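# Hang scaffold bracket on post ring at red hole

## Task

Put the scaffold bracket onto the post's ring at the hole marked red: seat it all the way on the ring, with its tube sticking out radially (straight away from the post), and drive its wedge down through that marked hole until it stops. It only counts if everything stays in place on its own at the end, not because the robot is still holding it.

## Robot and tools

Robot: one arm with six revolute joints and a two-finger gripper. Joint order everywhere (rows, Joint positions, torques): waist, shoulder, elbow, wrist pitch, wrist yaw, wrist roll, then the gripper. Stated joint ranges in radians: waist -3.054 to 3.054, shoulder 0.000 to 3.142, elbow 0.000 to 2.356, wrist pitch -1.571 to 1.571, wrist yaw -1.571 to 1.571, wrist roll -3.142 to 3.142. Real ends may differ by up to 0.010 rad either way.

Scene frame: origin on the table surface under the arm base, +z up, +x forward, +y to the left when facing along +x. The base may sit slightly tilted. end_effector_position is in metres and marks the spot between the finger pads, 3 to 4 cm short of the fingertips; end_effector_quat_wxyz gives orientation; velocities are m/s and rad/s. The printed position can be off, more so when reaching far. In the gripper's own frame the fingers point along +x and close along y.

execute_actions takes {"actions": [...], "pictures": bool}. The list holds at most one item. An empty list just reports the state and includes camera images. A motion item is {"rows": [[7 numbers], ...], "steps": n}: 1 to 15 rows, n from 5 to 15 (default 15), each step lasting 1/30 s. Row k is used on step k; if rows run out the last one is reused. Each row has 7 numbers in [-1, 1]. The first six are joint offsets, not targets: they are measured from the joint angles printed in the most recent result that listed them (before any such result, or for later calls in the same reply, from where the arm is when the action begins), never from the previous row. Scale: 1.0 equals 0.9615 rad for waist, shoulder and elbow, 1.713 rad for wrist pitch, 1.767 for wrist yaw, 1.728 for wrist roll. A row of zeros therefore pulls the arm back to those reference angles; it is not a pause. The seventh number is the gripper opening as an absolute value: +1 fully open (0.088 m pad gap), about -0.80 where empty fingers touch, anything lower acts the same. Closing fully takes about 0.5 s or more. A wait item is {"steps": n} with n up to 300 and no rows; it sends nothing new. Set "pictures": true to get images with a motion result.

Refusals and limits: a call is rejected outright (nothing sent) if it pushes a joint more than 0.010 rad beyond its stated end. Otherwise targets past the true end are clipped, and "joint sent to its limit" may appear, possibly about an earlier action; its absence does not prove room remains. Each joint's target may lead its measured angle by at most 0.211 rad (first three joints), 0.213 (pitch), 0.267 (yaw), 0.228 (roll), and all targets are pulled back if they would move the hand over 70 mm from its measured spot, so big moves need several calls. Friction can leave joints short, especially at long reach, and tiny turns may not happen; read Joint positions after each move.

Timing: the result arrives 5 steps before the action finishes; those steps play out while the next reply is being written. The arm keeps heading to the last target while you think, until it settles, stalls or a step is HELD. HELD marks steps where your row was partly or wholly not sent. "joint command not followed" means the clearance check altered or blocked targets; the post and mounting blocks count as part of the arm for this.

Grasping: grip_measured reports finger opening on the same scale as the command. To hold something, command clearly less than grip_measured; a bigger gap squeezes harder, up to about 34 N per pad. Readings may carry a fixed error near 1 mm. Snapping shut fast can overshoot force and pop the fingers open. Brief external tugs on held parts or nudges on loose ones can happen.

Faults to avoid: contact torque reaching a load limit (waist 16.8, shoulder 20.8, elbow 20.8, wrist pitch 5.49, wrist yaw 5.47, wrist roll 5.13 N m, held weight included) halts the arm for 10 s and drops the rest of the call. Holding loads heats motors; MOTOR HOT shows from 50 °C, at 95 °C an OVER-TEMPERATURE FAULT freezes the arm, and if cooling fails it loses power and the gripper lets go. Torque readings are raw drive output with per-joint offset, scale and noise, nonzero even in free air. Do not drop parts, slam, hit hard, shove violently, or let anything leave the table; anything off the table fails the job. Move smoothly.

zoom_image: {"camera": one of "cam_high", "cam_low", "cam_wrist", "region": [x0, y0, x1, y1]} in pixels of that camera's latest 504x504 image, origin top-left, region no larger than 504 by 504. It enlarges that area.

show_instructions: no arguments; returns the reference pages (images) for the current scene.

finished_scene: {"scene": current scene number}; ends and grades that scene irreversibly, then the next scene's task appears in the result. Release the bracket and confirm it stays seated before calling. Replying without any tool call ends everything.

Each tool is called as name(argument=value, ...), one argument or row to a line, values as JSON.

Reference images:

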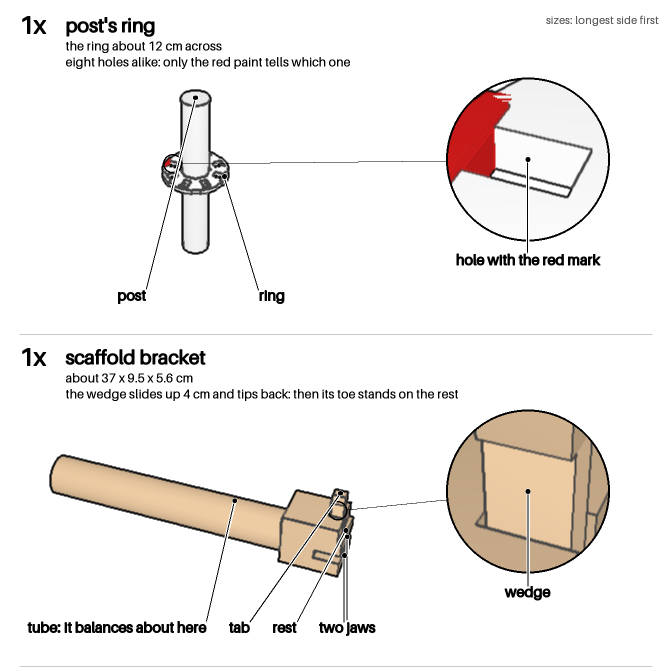

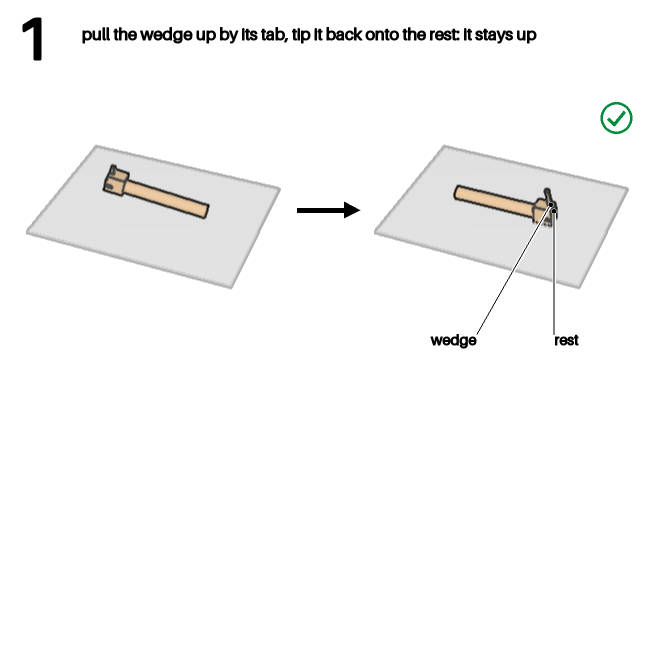

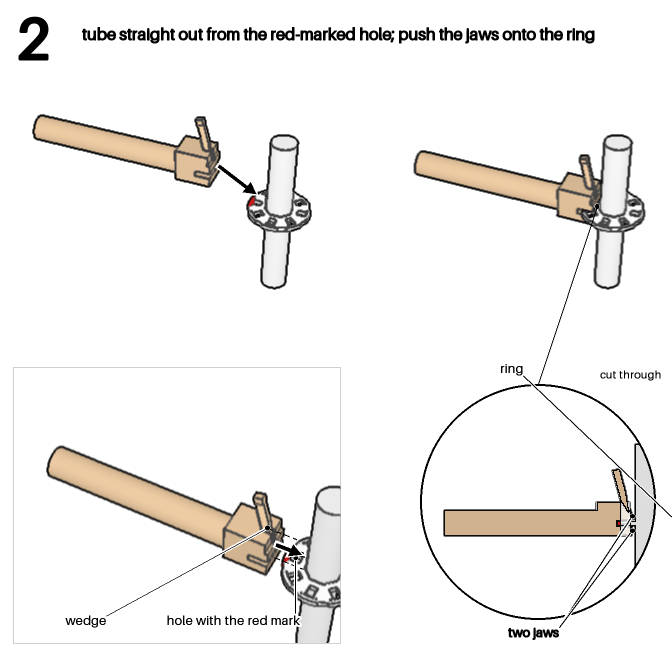

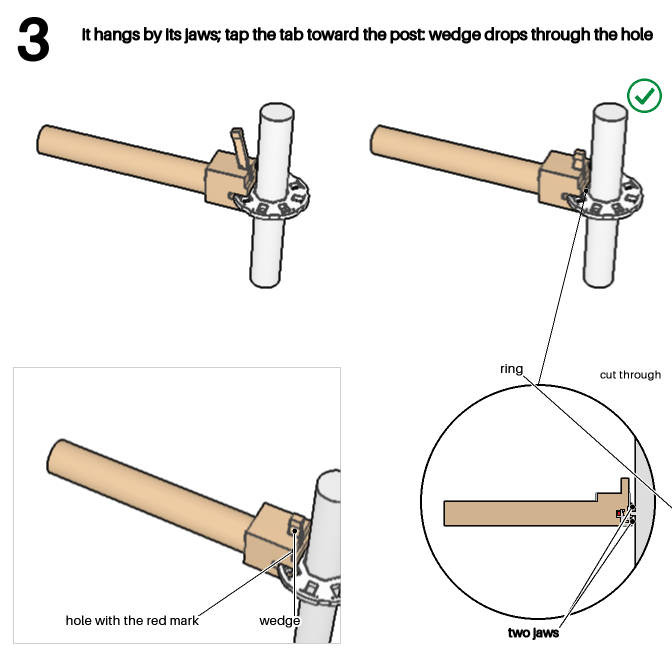

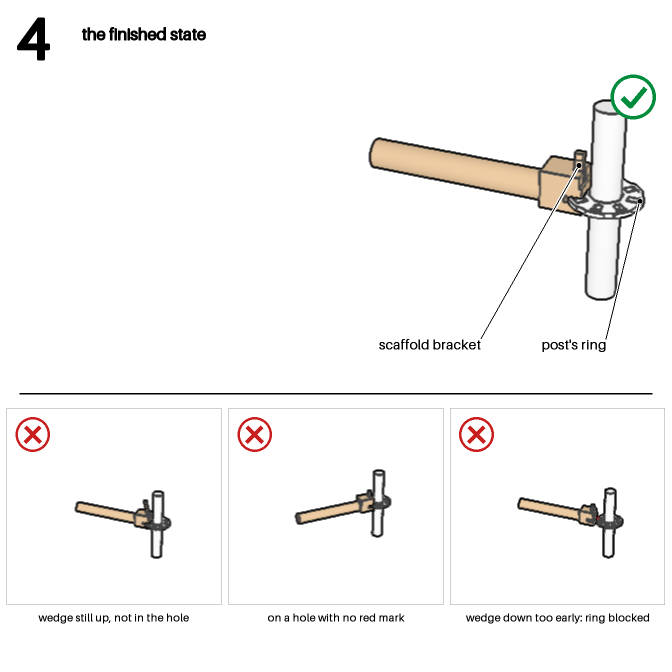

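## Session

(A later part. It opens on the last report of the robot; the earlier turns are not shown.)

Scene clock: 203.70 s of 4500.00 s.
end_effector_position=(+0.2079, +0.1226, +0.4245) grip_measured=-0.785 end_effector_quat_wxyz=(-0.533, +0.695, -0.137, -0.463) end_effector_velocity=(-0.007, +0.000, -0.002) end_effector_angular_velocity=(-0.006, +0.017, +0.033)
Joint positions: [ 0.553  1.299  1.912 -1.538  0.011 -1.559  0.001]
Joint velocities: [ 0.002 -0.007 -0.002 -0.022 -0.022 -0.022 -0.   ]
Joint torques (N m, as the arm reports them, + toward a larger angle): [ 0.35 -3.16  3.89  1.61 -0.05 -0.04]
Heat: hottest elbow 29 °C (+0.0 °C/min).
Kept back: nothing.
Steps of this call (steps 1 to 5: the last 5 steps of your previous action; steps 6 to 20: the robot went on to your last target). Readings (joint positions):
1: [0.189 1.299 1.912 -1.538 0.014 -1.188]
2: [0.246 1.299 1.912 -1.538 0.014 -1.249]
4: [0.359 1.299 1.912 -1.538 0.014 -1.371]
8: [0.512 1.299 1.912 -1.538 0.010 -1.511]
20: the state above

Now to [.555,1.43,1.49,-1.56,0.8,-1.571].

execute_actions(
  actions=[
    {"rows": [[0.0, 0.136, -0.44, -0.013, 0.0, 0.0, -1]], "steps": 15},
  ],
)

execute_actions(
  actions=[
    {"steps": 15},
  ],
)

execute_actions(
  actions=[
    {"rows": [[0.0, 0.0, 0.02, 0, 0.45, 0.0, -1]], "steps": 15},
  ],
)

execute_actions(
  actions=[
    {"steps": 15},
  ],
  pictures=true,
)

zoom_image(
  camera="cam_low",
  region=[160, 130, 290, 230],
)

Scene clock: 204.23 s of 4500.00 s.
end_effector_position=(+0.2093, +0.1233, +0.2798) grip_measured=-0.785 end_effector_quat_wxyz=(-0.384, +0.635, -0.320, -0.589) end_effector_velocity=(-0.055, -0.035, -0.210) end_effector_angular_velocity=(-0.442, +0.723, +0.017)
Joint positions: [ 0.554  1.44   1.526 -1.559  0.011 -1.56   0.001]
Joint velocities: [-0.002  0.188 -0.637 -0.022  0.007 -0.022 -0.   ]
Joint torques (N m, as the arm reports them, + toward a larger angle): [-0.14 -8.11  6.23  0.64 -0.13  0.02]
Heat: hottest elbow 29 °C (+0.0 °C/min).
Steps of this call (steps 1 to 6: the robot went on to your last target; steps 7 to 16: the first 10 steps of this action). Readings (joint positions):
7: [0.554 1.307 1.895 -1.533 0.011 -1.560]
8: [0.554 1.310 1.867 -1.538 0.011 -1.560]
10: [0.554 1.339 1.793 -1.547 0.011 -1.560]
14: [0.554 1.417 1.591 -1.553 0.011 -1.560]
16: the state above

Scene clock: 204.73 s of 4500.00 s.
end_effector_position=(+0.2054, +0.1210, +0.2741) grip_measured=-0.785 end_effector_quat_wxyz=(-0.378, +0.632, -0.327, -0.593) end_effector_velocity=(-0.002, -0.001, -0.000) end_effector_angular_velocity=(+0.003, +0.010, -0.009)
Joint positions: [ 0.554  1.433  1.499 -1.559  0.011 -1.56   0.001]
Joint velocities: [-0.002 -0.002 -0.002 -0.007 -0.007  0.007 -0.   ]
Joint torques (N m, as the arm reports them, + toward a larger angle): [-0.16 -5.5   3.69  0.56 -0.15  0.01]
Heat: hottest elbow 29 °C (+0.0 °C/min).
Kept back: nothing.
Steps of this call (steps 1 to 5: the last 5 steps of your previous action; steps 6 to 15: the robot went on to your last target). Readings (joint positions):
1: [0.554 1.443 1.511 -1.559 0.011 -1.560]
2: [0.554 1.443 1.504 -1.559 0.011 -1.560]
4: [0.554 1.438 1.502 -1.559 0.011 -1.560]
8: [0.554 1.433 1.502 -1.559 0.011 -1.560]
15: the state above

Scene clock: 205.07 s of 4500.00 s.
end_effector_position=(+0.2514, +0.0403, +0.3106) grip_measured=-0.785 end_effector_quat_wxyz=(-0.255, +0.794, -0.428, -0.348) end_effector_velocity=(+0.066, -0.142, +0.128) end_effector_angular_velocity=(-1.088, -0.664, -0.163)
Joint positions: [ 0.556  1.433  1.51  -1.558  0.682 -1.561  0.001]
Joint velocities: [-0.027 -0.002  0.027 -0.022  1.282  0.007 -0.   ]
Joint torques (N m, as the arm reports them, + toward a larger angle): [-0.05 -5.06  5.07  0.64  0.45 -0.03]
Heat: hottest elbow 29 °C (+0.0 °C/min).
Steps of this call (steps 1 to 10: the first 10 steps of this action). Readings (joint positions):
1: [0.557 1.433 1.499 -1.559 0.059 -1.561]
2: [0.558 1.433 1.500 -1.559 0.137 -1.561]
4: [0.557 1.433 1.504 -1.559 0.280 -1.561]
8: [0.557 1.433 1.509 -1.559 0.565 -1.561]
10: the state above

Scene clock: 205.57 s of 4500.00 s.
end_effector_position=(+0.2572, +0.0282, +0.3232) grip_measured=-0.785 end_effector_quat_wxyz=(-0.231, +0.814, -0.442, -0.299) end_effector_velocity=(-0.002, +0.001, -0.001) end_effector_angular_velocity=(+0.014, +0.018, +0.005)
Joint positions: [ 0.555  1.433  1.512 -1.558  0.802 -1.56   0.001]
Joint velocities: [-0.002 -0.002  0.002 -0.007 -0.022 -0.007  0.   ]
Joint torques (N m, as the arm reports them, + toward a larger angle): [-0.13 -5.06  5.16  0.63  0.6   0.  ]
Heat: hottest elbow 29 °C (+0.0 °C/min).
Kept back: nothing.
Steps of this call (steps 1 to 5: the last 5 steps of your previous action; steps 6 to 15: the robot went on to your last target). Readings (joint positions):
1: [0.555 1.433 1.510 -1.558 0.717 -1.560]
2: [0.555 1.433 1.511 -1.558 0.742 -1.560]
4: [0.555 1.433 1.512 -1.558 0.771 -1.560]
8: [0.555 1.433 1.512 -1.558 0.794 -1.560]
15: the state above

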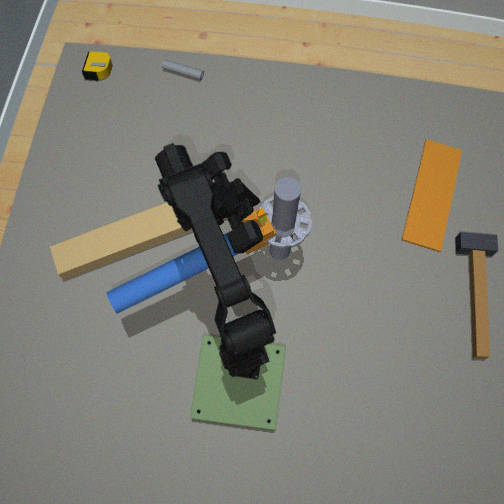

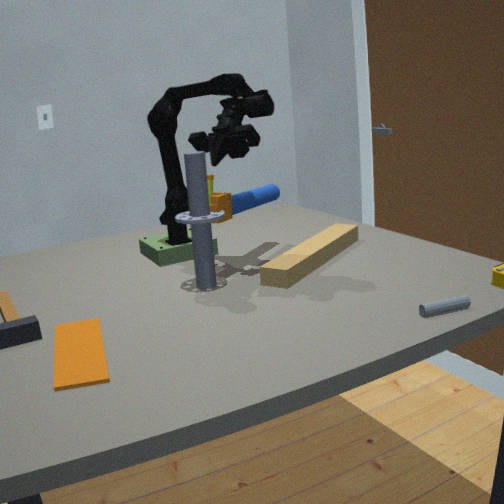

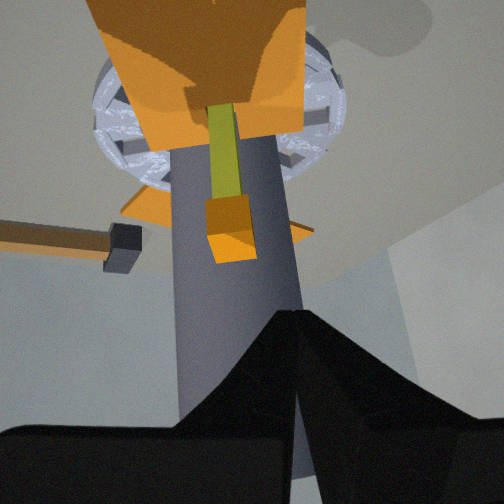

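Region (160, 130, 290, 230) of cam_low's 504x504 image, scaled by 3.877, with more detail than that image has; it fills the top 388 rows of this view, and the rest is white.

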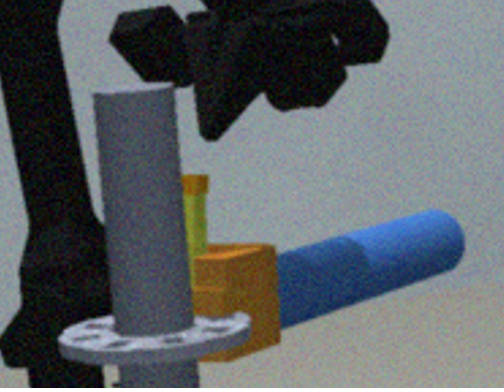

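execute_actions(
  actions=[
    {"rows": [[-0.03, -0.034, -0.04, 0, 0, 0, -1],[-0.03, -0.034, -0.06, 0, 0, 0, -1],[-0.03, -0.034, -0.086, 0, 0, 0, -1]], "steps": 13},
  ],
)

execute_actions(
  actions=[
    {"steps": 10},
  ],
  pictures=true,
)

zoom_image(
  camera="cam_low",
  region=[160, 130, 290, 230],
)

Scene clock: 206.27 s of 4500.00 s.
end_effector_position=(+0.2489, +0.0165, +0.3114) grip_measured=-0.785 end_effector_quat_wxyz=(-0.218, +0.805, -0.459, -0.306) end_effector_velocity=(-0.009, -0.004, -0.031) end_effector_angular_velocity=(-0.041, +0.116, +0.009)
Joint positions: [ 0.53   1.408  1.444 -1.558  0.803 -1.56   0.001]
Joint velocities: [-0.007  0.002 -0.11   0.007 -0.022 -0.022 -0.   ]
Joint torques (N m, as the arm reports them, + toward a larger angle): [-0.33 -5.68  3.95  0.54  0.41 -0.02]
Heat: hottest elbow 29 °C (+0.0 °C/min).
Steps of this call (steps 1 to 13: the robot went on to your last target; steps 14 to 21: the first 8 steps of this action). Readings (joint positions):
14: [0.553 1.430 1.509 -1.558 0.803 -1.560]
15: [0.547 1.425 1.500 -1.557 0.803 -1.560]
17: [0.536 1.413 1.473 -1.558 0.803 -1.560]
21: the state above

Scene clock: 206.60 s of 4500.00 s.
end_effector_position=(+0.2482, +0.0159, +0.3101) grip_measured=-0.785 end_effector_quat_wxyz=(-0.216, +0.804, -0.461, -0.307) end_effector_velocity=(-0.002, -0.004, -0.001) end_effector_angular_velocity=(-0.015, +0.012, -0.003)
Joint positions: [ 0.529  1.407  1.438 -1.558  0.803 -1.56   0.001]
Joint velocities: [-0.007 -0.002 -0.007 -0.007  0.007 -0.007  0.   ]
Joint torques (N m, as the arm reports them, + toward a larger angle): [-0.27 -5.63  3.63  0.55  0.43 -0.01]
Heat: hottest elbow 29 °C (+0.0 °C/min).
Kept back: nothing.
Steps of this call (steps 1 to 5: the last 5 steps of your previous action; steps 6 to 10: the robot went on to your last target). Readings (joint positions):
1: [0.530 1.408 1.442 -1.558 0.803 -1.560]
2: [0.530 1.408 1.441 -1.558 0.803 -1.560]
4: [0.529 1.408 1.439 -1.558 0.803 -1.560]
8: [0.529 1.407 1.439 -1.558 0.803 -1.560]
10: the state above

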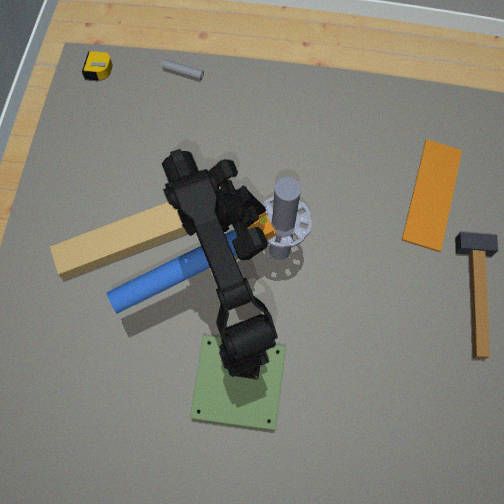

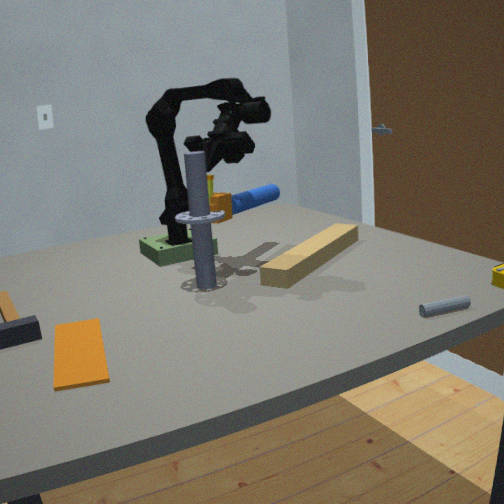

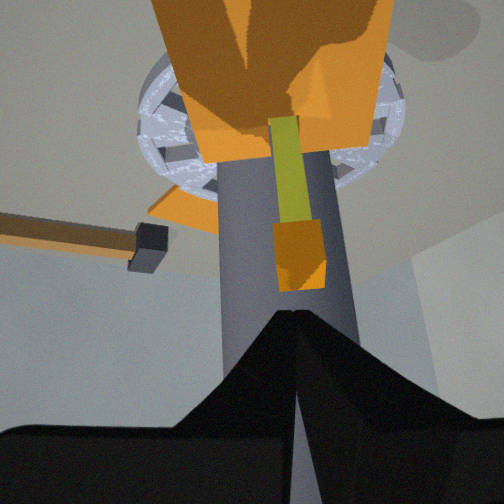

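Region (160, 130, 290, 230) of cam_low's 504x504 image, scaled by 3.877, with more detail than that image has; it fills the top 388 rows of this view, and the rest is white.

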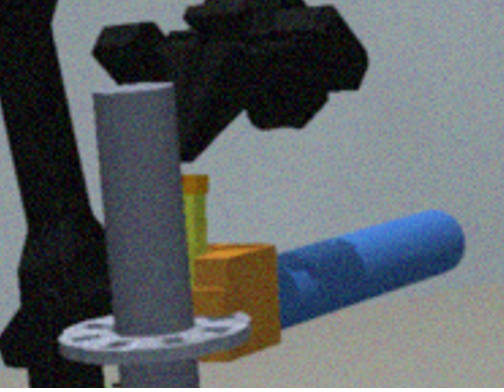

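execute_actions(
  actions=[],
  pictures=true,
)

Scene clock: 207.40 s of 4500.00 s.
end_effector_position=(+0.2481, +0.0158, +0.3101) grip_measured=-0.785 end_effector_quat_wxyz=(-0.216, +0.804, -0.461, -0.307) end_effector_velocity=(-0.003, +0.000, -0.002) end_effector_angular_velocity=(+0.021, +0.008, -0.006)
Joint positions: [ 0.529  1.407  1.438 -1.558  0.803 -1.56   0.001]
Joint velocities: [-0.002 -0.007 -0.002 -0.007 -0.022  0.007 -0.   ]
Joint torques (N m, as the arm reports them, + toward a larger angle): [-0.38 -5.6   3.65  0.56  0.42 -0.02]
Heat: hottest elbow 29 °C (+0.0 °C/min).
Kept back: nothing.
Steps of this call (steps 1 to 15: the robot went on to your last target; steps 16 to 24: nothing new was sent). Readings (joint positions):
1: [0.529 1.407 1.438 -1.558 0.803 -1.560]
2: [0.529 1.407 1.438 -1.558 0.803 -1.560]
4: [0.529 1.407 1.438 -1.558 0.803 -1.560]
8: [0.529 1.407 1.438 -1.558 0.803 -1.560]
24: the state above
The arm was judged still, so your last target was given up. Only a new action makes it travel on or press farther. Fingers that are still opening or closing keep moving.

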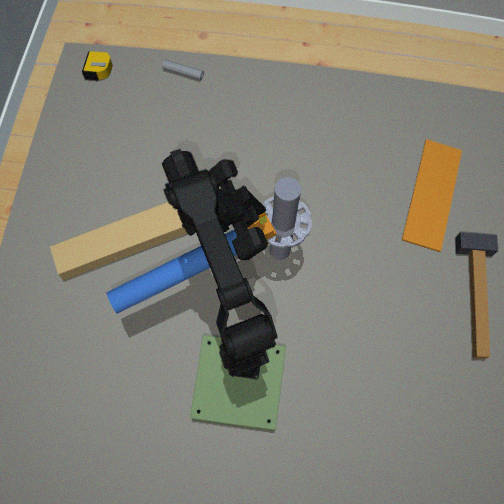

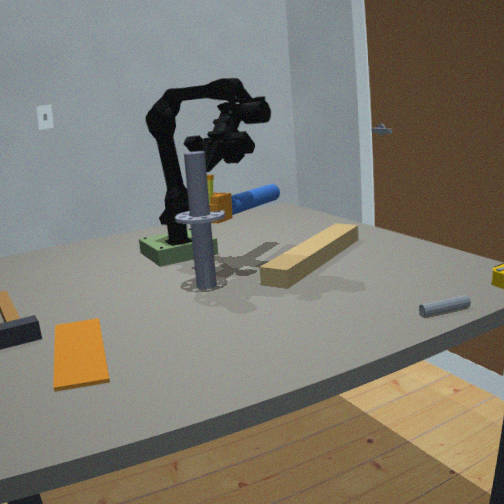

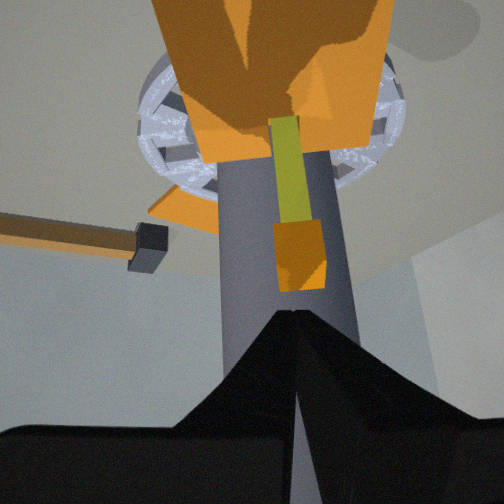

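execute_actions(
  actions=[
    {"rows":[[0,0.008,-0.012,0,0,0,-1],[0,0.016,-0.025,0,0,0,-1],[0,0.024,-0.04,0,0,0,-1],[0,0.032,-0.055,0,0,0,-1],[0,0.036,-0.065,0,0,0,-1]],"steps":15},
  ],
  pictures=true,
)

zoom_image(
  camera="cam_low",
  region=[160, 110, 290, 230],
)

Scene clock: 208.03 s of 4500.00 s.
end_effector_position=(+0.2480, +0.0138, +0.3008) grip_measured=-0.785 end_effector_quat_wxyz=(-0.192, +0.804, -0.470, -0.310) end_effector_velocity=(-0.002, -0.001, -0.003) end_effector_angular_velocity=(-0.005, +0.023, +0.003)
Joint positions: [ 0.53   1.422  1.405 -1.558  0.822 -1.56   0.001]
Joint velocities: [-0.002  0.002 -0.007 -0.007 -0.007 -0.007 -0.   ]
Joint torques (N m, as the arm reports them, + toward a larger angle): [-0.2  -2.68  1.97  0.49 -0.37 -0.03]
Heat: hottest elbow 29 °C (+0.0 °C/min).
Steps of this call (steps 1 to 9: nothing new was sent; steps 10 to 19: the first 10 steps of this action). Readings (joint positions):
10: [0.529 1.407 1.438 -1.558 0.803 -1.560]
11: [0.529 1.407 1.436 -1.558 0.803 -1.560]
13: [0.529 1.410 1.424 -1.558 0.803 -1.560]
17: [0.530 1.422 1.405 -1.558 0.822 -1.560]
19: the state above

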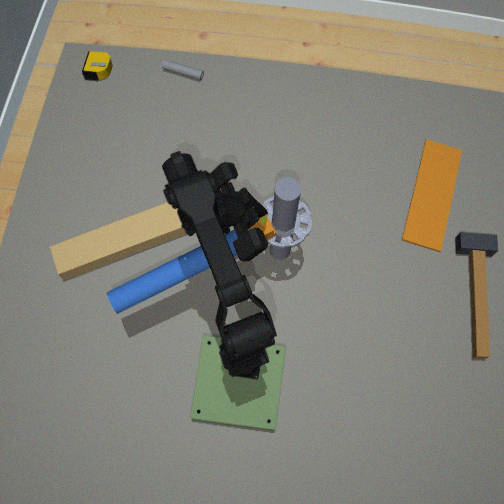

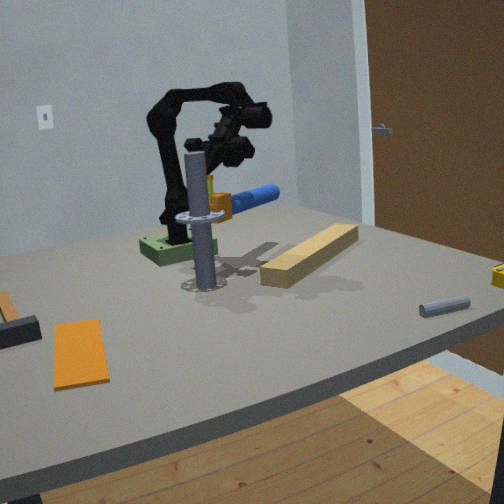

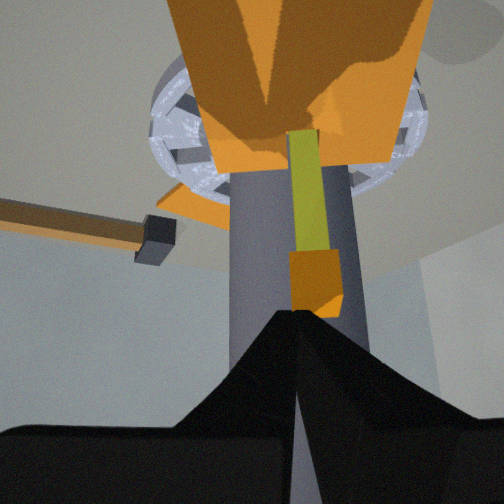

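Region (160, 110, 290, 230) of cam_low's 504x504 image, scaled by 3.877, with more detail than that image has; it fills the top 465 rows of this view, and the rest is white.

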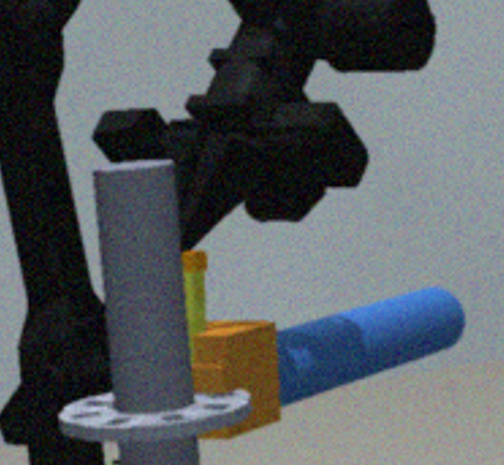

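execute_actions(
  actions=[
    {"rows":[[0.004,0.006,-0.01,0,-0.01,0,-1],[0.006,0.012,-0.02,0,-0.01,0,-1],[0.008,0.018,-0.03,0,-0.01,0,-1],[0.008,0.024,-0.04,0,-0.01,0,-1],[0.008,0.03,-0.05,0,-0.01,0,-1]],"steps":15},
  ],
  pictures=true,
)

zoom_image(
  camera="cam_low",
  region=[160, 110, 290, 230],
)

Scene clock: 208.57 s of 4500.00 s.
end_effector_position=(+0.2478, +0.0144, +0.2998) grip_measured=-0.785 end_effector_quat_wxyz=(-0.184, +0.807, -0.469, -0.308) end_effector_velocity=(-0.001, -0.001, -0.001) end_effector_angular_velocity=(-0.008, -0.001, +0.007)
Joint positions: [ 0.539  1.423  1.395 -1.558  0.835 -1.56   0.001]
Joint velocities: [ 0.002 -0.007 -0.012  0.007  0.007 -0.007 -0.   ]
Joint torques (N m, as the arm reports them, + toward a larger angle): [-0.11 -1.64  1.15  0.42 -0.84  0.  ]
Heat: hottest elbow 29 °C (+0.0 °C/min).
Steps of this call (steps 1 to 5: the last 5 steps of your previous action; step 6: the robot went on to your last target; steps 7 to 16: the first 10 steps of this action). Readings (joint positions):
7: [0.531 1.422 1.404 -1.558 0.822 -1.560]
8: [0.531 1.422 1.404 -1.558 0.823 -1.560]
10: [0.532 1.422 1.402 -1.558 0.824 -1.560]
14: [0.538 1.422 1.396 -1.558 0.834 -1.560]
16: the state above

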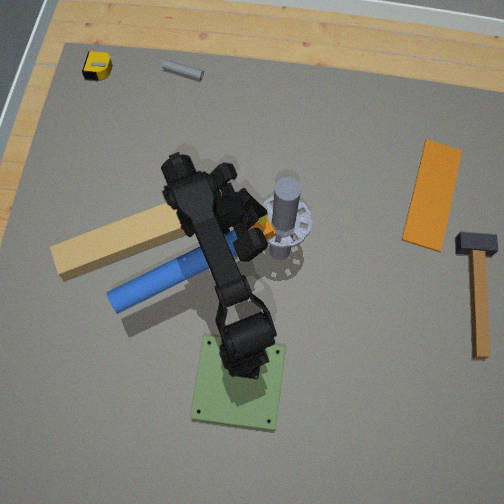

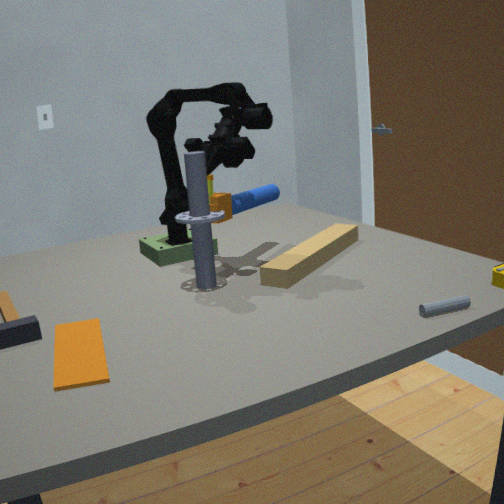

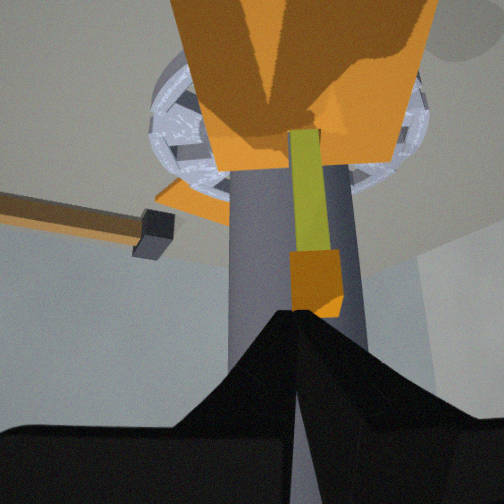

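Region (160, 110, 290, 230) of cam_low's 504x504 image, scaled by 3.877, with more detail than that image has; it fills the top 465 rows of this view, and the rest is white.

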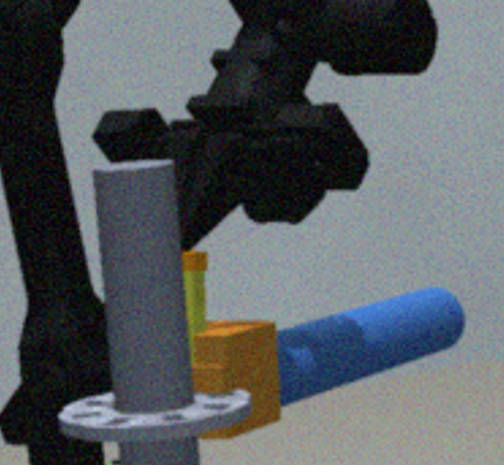

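execute_actions(
  actions=[
    {"rows":[[0,0.006,-0.01,0,-0.025,0,-1],[0,0.012,-0.02,0,-0.025,0,-1],[0,0.018,-0.03,0,-0.025,0,-1],[0,0.024,-0.04,0,-0.025,0,-1],[0,0.03,-0.05,0,-0.025,0,-1],[0,0.036,-0.06,0,-0.025,0,-1],[0,0.04,-0.068,0,-0.025,0,-1]],"steps":15},
  ],
  pictures=true,
)

zoom_image(
  camera="cam_low",
  region=[160, 110, 290, 230],
)

Scene clock: 209.53 s of 4500.00 s.
end_effector_position=(+0.2474, +0.0147, +0.2984) grip_measured=-0.785 end_effector_quat_wxyz=(-0.180, +0.808, -0.469, -0.308) end_effector_velocity=(-0.002, -0.002, -0.003) end_effector_angular_velocity=(-0.032, +0.012, +0.003)
Joint positions: [ 0.543  1.422  1.387 -1.555  0.84  -1.558  0.001]
Joint velocities: [ 0.007  0.002 -0.022 -0.007  0.022  0.007 -0.   ]
Joint torques (N m, as the arm reports them, + toward a larger angle): [-0.58 -0.36 -0.25  0.27 -1.6  -0.06]
Heat: hottest elbow 29 °C (+0.0 °C/min).
Steps of this call (steps 1 to 5: the last 5 steps of your previous action; steps 6 to 15: the robot went on to your last target; steps 16 to 19: nothing new was sent; steps 20 to 29: the first 10 steps of this action). Readings (joint positions):
20: [0.540 1.423 1.394 -1.558 0.837 -1.560]
21: [0.540 1.422 1.395 -1.558 0.836 -1.560]
23: [0.540 1.422 1.395 -1.558 0.833 -1.560]
27: [0.541 1.422 1.389 -1.555 0.837 -1.559]
29: the state above

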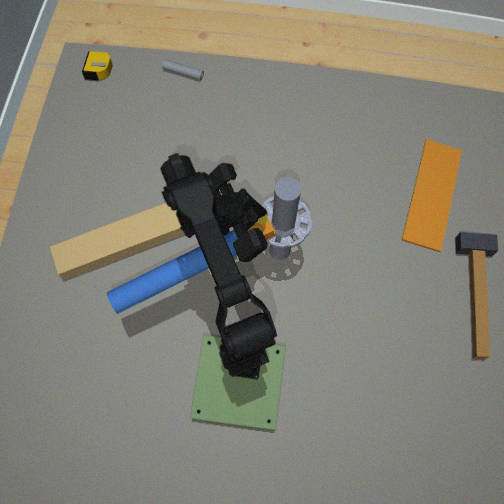

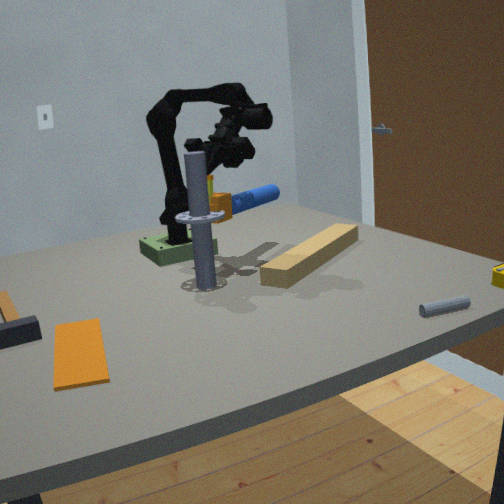

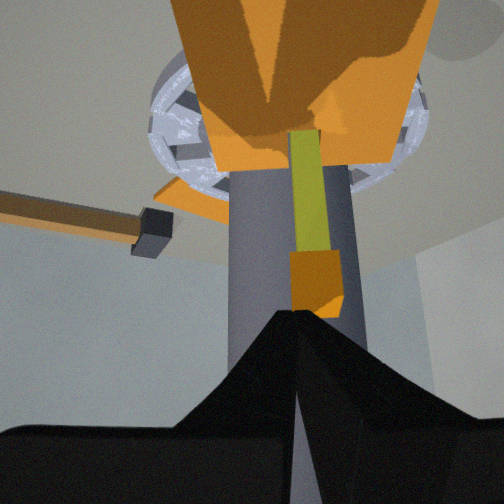

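Region (160, 110, 290, 230) of cam_low's 504x504 image, scaled by 3.877, with more detail than that image has; it fills the top 465 rows of this view, and the rest is white.

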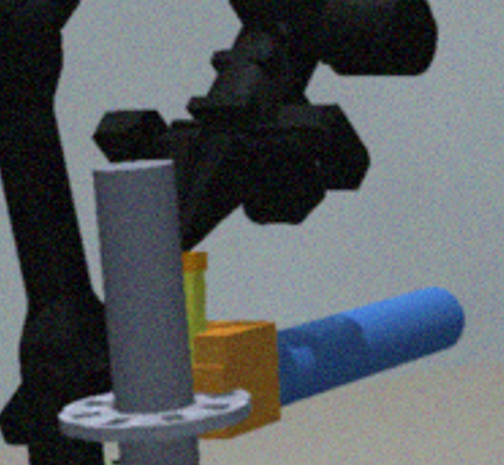

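zoom_image(
  camera="cam_low",
  region=[165, 165, 255, 255],
)

Region (165, 165, 255, 255) of cam_low's 504x504 image, scaled by 5.600, with more detail than that image has.

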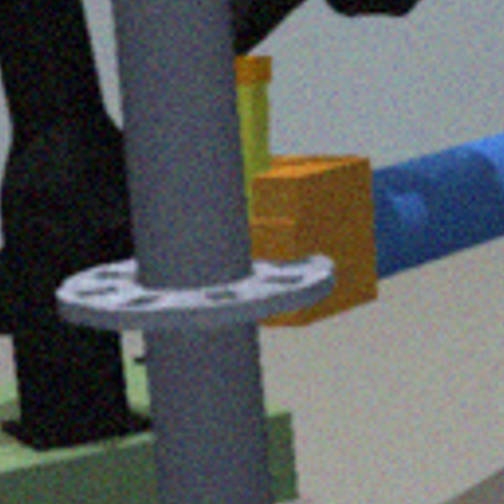

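zoom_image(
  camera="cam_high",
  region=[220, 160, 330, 270],
)

Region (220, 160, 330, 270) of cam_high's 504x504 image, scaled by 4.582, with more detail than that image has.

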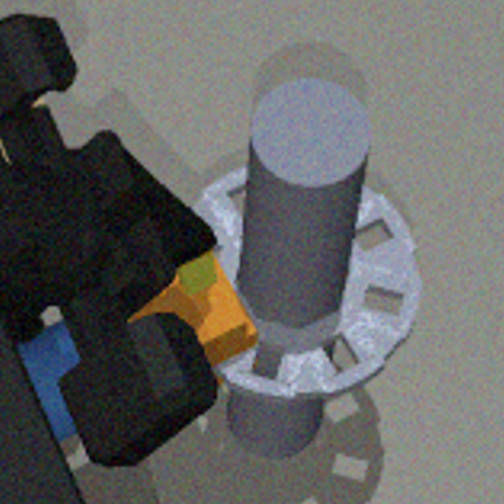

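execute_actions(
  actions=[
    {"rows":[[0,-0.09,0.2,0,0,0,-1]],"steps":15},
  ],
)

execute_actions(
  actions=[
    {"rows":[[-0.02,0,0,0,-0.475,-0.06,1]],"steps":15},
  ],
)

execute_actions(
  actions=[
    {"steps":20},
  ],
  pictures=true,
)

Scene clock: 211.97 s of 4500.00 s.
end_effector_position=(+0.2461, +0.0144, +0.3646) grip_measured=-0.785 end_effector_quat_wxyz=(-0.292, +0.824, -0.421, -0.242) end_effector_velocity=(-0.000, +0.000, +0.004) end_effector_angular_velocity=(+0.023, -0.024, -0.005)
Joint positions: [ 0.543  1.331  1.573 -1.553  0.837 -1.559  0.001]
Joint velocities: [-0.002 -0.007  0.012  0.007 -0.007  0.007 -0.   ]
Joint torques (N m, as the arm reports them, + toward a larger angle): [-0.01 -3.45  4.75  0.78  0.54 -0.01]
Heat: hottest elbow 28 °C (-1.0 °C/min).
Steps of this call (steps 1 to 5: the last 5 steps of your previous action; steps 6 to 15: the robot went on to your last target; steps 16 to 63: nothing new was sent; steps 64 to 73: the first 10 steps of this action). Readings (joint positions):
64: [0.544 1.412 1.409 -1.562 0.830 -1.558]
65: [0.543 1.409 1.439 -1.560 0.814 -1.558]
67: [0.543 1.387 1.503 -1.551 0.822 -1.559]
71: [0.543 1.334 1.567 -1.553 0.836 -1.559]
73: the state above

Scene clock: 212.47 s of 4500.00 s.
end_effector_position=(+0.2145, +0.0945, +0.3182) grip_measured=+0.175 end_effector_quat_wxyz=(-0.385, +0.711, -0.282, -0.517) end_effector_velocity=(-0.111, +0.214, -0.037) end_effector_angular_velocity=(+1.358, +0.776, +0.466)
Joint positions: [ 0.527  1.333  1.574 -1.553  0.152 -1.656  0.048]
Joint velocities: [-0.007 -0.002 -0.002 -0.007 -1.634 -0.037  0.175]
Joint torques (N m, as the arm reports them, + toward a larger angle): [-0.39 -4.2   4.37  0.98 -0.17 -0.06]
Heat: hottest elbow 28 °C (-1.0 °C/min).
Steps of this call (steps 1 to 5: the last 5 steps of your previous action; steps 6 to 15: the first 10 steps of this action, its rows measured from where the robot was after step 5). Readings (joint positions):
5: [0.543 1.333 1.573 -1.553 0.837 -1.559]
6: [0.539 1.333 1.574 -1.553 0.789 -1.580]
7: [0.534 1.333 1.574 -1.553 0.712 -1.603]
9: [0.530 1.333 1.574 -1.553 0.569 -1.631]
13: [0.528 1.333 1.574 -1.553 0.285 -1.652]
15: the state above

Scene clock: 213.13 s of 4500.00 s.
end_effector_position=(+0.2039, +0.1144, +0.3165) grip_measured=+1.000 end_effector_quat_wxyz=(-0.407, +0.672, -0.247, -0.567) end_effector_velocity=(-0.002, -0.001, -0.001) end_effector_angular_velocity=(+0.001, +0.009, +0.007)
Joint positions: [ 0.527  1.333  1.574 -1.553  0.001 -1.66   0.088]
Joint velocities: [-0.002 -0.002 -0.002 -0.007 -0.007 -0.007  0.   ]
Joint torques (N m, as the arm reports them, + toward a larger angle): [-0.33 -4.15  4.42  0.99 -0.3  -0.07]
Heat: hottest elbow 28 °C (-1.0 °C/min).
Kept back: nothing.
Steps of this call (steps 1 to 5: the last 5 steps of your previous action; steps 6 to 20: the robot went on to your last target). Readings (joint positions):
1: [0.527 1.333 1.574 -1.553 0.108 -1.657]
2: [0.527 1.333 1.574 -1.553 0.077 -1.658]
4: [0.527 1.333 1.574 -1.553 0.040 -1.659]
8: [0.527 1.333 1.574 -1.553 0.011 -1.660]
20: the state above

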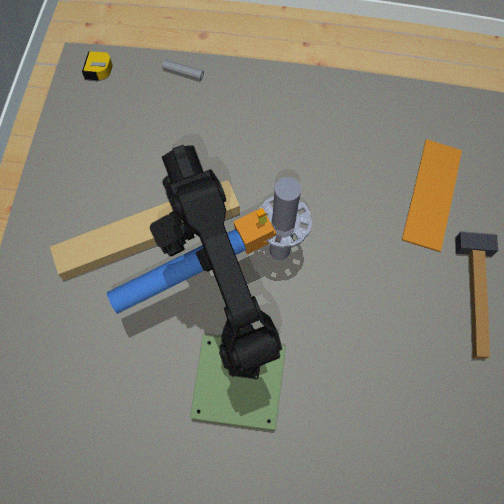

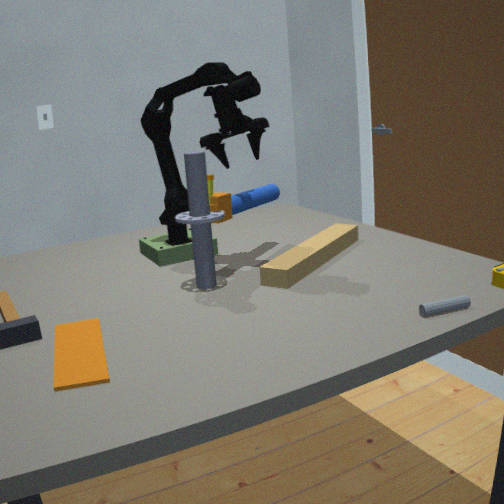

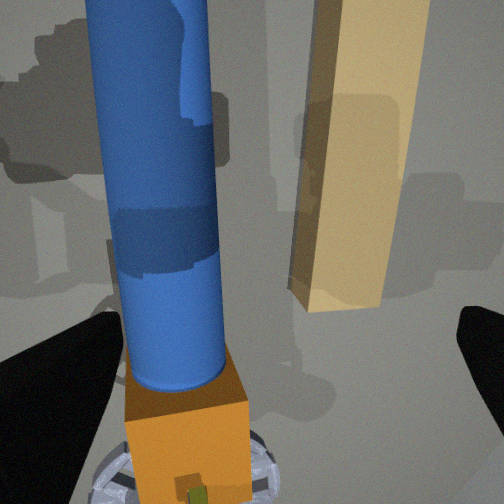

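zoom_image(
  camera="cam_high",
  region=[220, 170, 320, 270],
)

Region (220, 170, 320, 270) of cam_high's 504x504 image, scaled by 5.040, with more detail than that image has.

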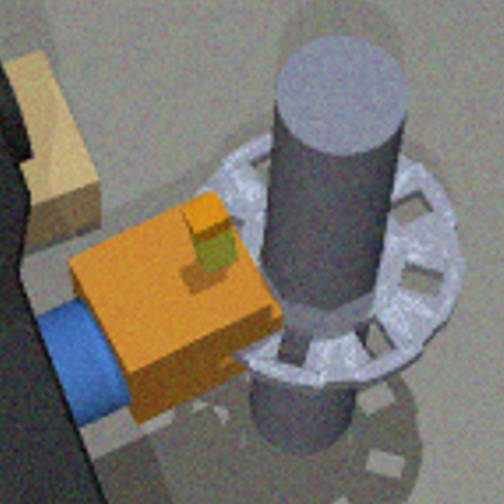

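execute_actions(
  actions=[
    {"rows":[[-0.007,0.012,-0.23,0.064,0.005,-0.009,1],[-0.007,0.024,-0.459,0.128,0.005,-0.009,1]],"steps":15},
  ],
)

execute_actions(
  actions=[
    {"steps":25},
  ],
  pictures=true,
)

Scene clock: 215.20 s of 4500.00 s.
end_effector_position=(+0.1920, +0.1057, +0.2028) grip_measured=+1.000 end_effector_quat_wxyz=(-0.334, +0.635, -0.320, -0.619) end_effector_velocity=(-0.037, -0.020, -0.086) end_effector_angular_velocity=(-0.097, +0.189, +0.005)
Joint positions: [ 0.523  1.364  1.158 -1.35   0.006 -1.673  0.088]
Joint velocities: [-0.002  0.002 -0.335  0.125 -0.007 -0.007  0.   ]
Joint torques (N m, as the arm reports them, + toward a larger angle): [-0.4  -5.62  5.3   0.92  0.02 -0.07]
Heat: hottest elbow 28 °C (-1.0 °C/min).
Steps of this call (steps 1 to 15: the robot went on to your last target; steps 16 to 52: nothing new was sent; steps 53 to 62: the first 10 steps of this action). Readings (joint positions):
53: [0.527 1.331 1.547 -1.525 0.001 -1.663]
54: [0.525 1.323 1.501 -1.482 0.001 -1.666]
56: [0.524 1.329 1.399 -1.402 0.002 -1.669]
60: [0.523 1.360 1.200 -1.361 0.006 -1.672]
62: the state above

Scene clock: 216.03 s of 4500.00 s.
end_effector_position=(+0.1916, +0.1055, +0.1992) grip_measured=+1.000 end_effector_quat_wxyz=(-0.334, +0.635, -0.320, -0.619) end_effector_velocity=(-0.003, -0.001, -0.001) end_effector_angular_velocity=(+0.000, +0.014, +0.005)
Joint positions: [ 0.523  1.362  1.142 -1.336  0.006 -1.673  0.088]
Joint velocities: [-0.002 -0.002 -0.007 -0.007 -0.007 -0.007  0.   ]
Joint torques (N m, as the arm reports them, + toward a larger angle): [-0.37 -5.32  3.8   0.73  0.02 -0.08]
Heat: hottest elbow 28 °C (-1.0 °C/min).
Kept back: nothing.
Steps of this call (steps 1 to 5: the last 5 steps of your previous action; steps 6 to 25: the robot went on to your last target). Readings (joint positions):
1: [0.523 1.364 1.151 -1.346 0.006 -1.673]
2: [0.523 1.363 1.150 -1.342 0.006 -1.673]
4: [0.523 1.362 1.148 -1.338 0.006 -1.673]
8: [0.523 1.362 1.144 -1.337 0.006 -1.673]
25: the state above

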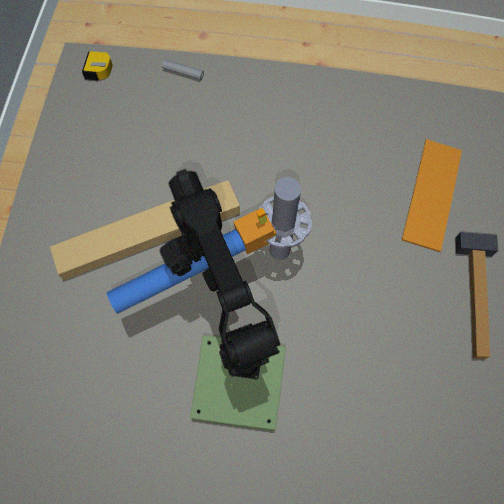

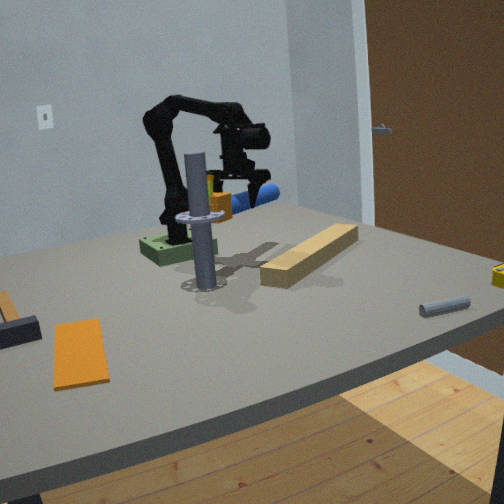

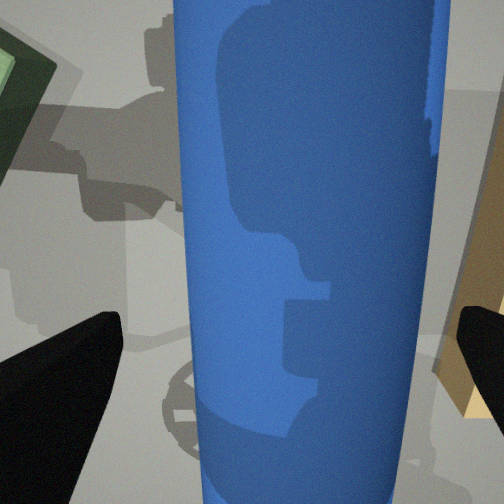

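Close the gripper.

execute_actions(
  actions=[
    {"rows":[[0,0,0,0,0,0,0.3],[0,0,0,0,0,0,0.0],[0,0,0,0,0,0,-0.3],[0,0,0,0,0,0,-0.6]],"steps":15},
  ],
)

execute_actions(
  actions=[
    {"steps":15},
  ],
)

Scene clock: 216.47 s of 4500.00 s.
end_effector_position=(+0.1919, +0.1057, +0.1992) grip_measured=+0.233 end_effector_quat_wxyz=(-0.334, +0.635, -0.320, -0.619) end_effector_velocity=(-0.001, -0.003, -0.000) end_effector_angular_velocity=(-0.011, +0.003, +0.019)
Joint positions: [ 0.523  1.362  1.142 -1.335  0.006 -1.673  0.05 ]
Joint velocities: [-0.002 -0.002 -0.002 -0.007  0.007 -0.022 -0.   ]
Joint torques (N m, as the arm reports them, + toward a larger angle): [-0.08 -4.65  4.69  0.39 -0.12 -0.01]
Heat: hottest elbow 28 °C (-1.0 °C/min).
Steps of this call (steps 1 to 3: the robot went on to your last target; steps 4 to 13: the first 10 steps of this action). Readings (joint positions):
4: [0.523 1.362 1.142 -1.336 0.006 -1.673]
5: [0.523 1.362 1.142 -1.336 0.006 -1.673]
7: [0.523 1.362 1.142 -1.336 0.006 -1.673]
11: [0.523 1.362 1.142 -1.335 0.006 -1.673]
13: the state above

Scene clock: 216.97 s of 4500.00 s.
end_effector_position=(+0.1919, +0.1057, +0.1992) grip_measured=+0.233 end_effector_quat_wxyz=(-0.334, +0.635, -0.320, -0.619) end_effector_velocity=(-0.003, -0.001, -0.001) end_effector_angular_velocity=(+0.000, +0.014, +0.005)
Joint positions: [ 0.523  1.362  1.142 -1.335  0.006 -1.673  0.05 ]
Joint velocities: [-0.002 -0.002 -0.007 -0.007 -0.007 -0.007  0.   ]
Joint torques (N m, as the arm reports them, + toward a larger angle): [-0.05 -4.62  4.65  0.38 -0.12 -0.01]
Heat: hottest elbow 28 °C (-1.0 °C/min).
Kept back: nothing.
Steps of this call (steps 1 to 5: the last 5 steps of your previous action; steps 6 to 15: the robot went on to your last target). Readings (joint positions):
1: [0.523 1.362 1.142 -1.335 0.006 -1.673]
2: [0.523 1.362 1.142 -1.335 0.006 -1.673]
4: [0.523 1.362 1.142 -1.335 0.006 -1.673]
8: [0.523 1.362 1.142 -1.335 0.006 -1.673]
15: the state above
The arm was judged still, so your last target was given up. Only a new action makes it travel on or press farther. Fingers that are still opening or closing keep moving.


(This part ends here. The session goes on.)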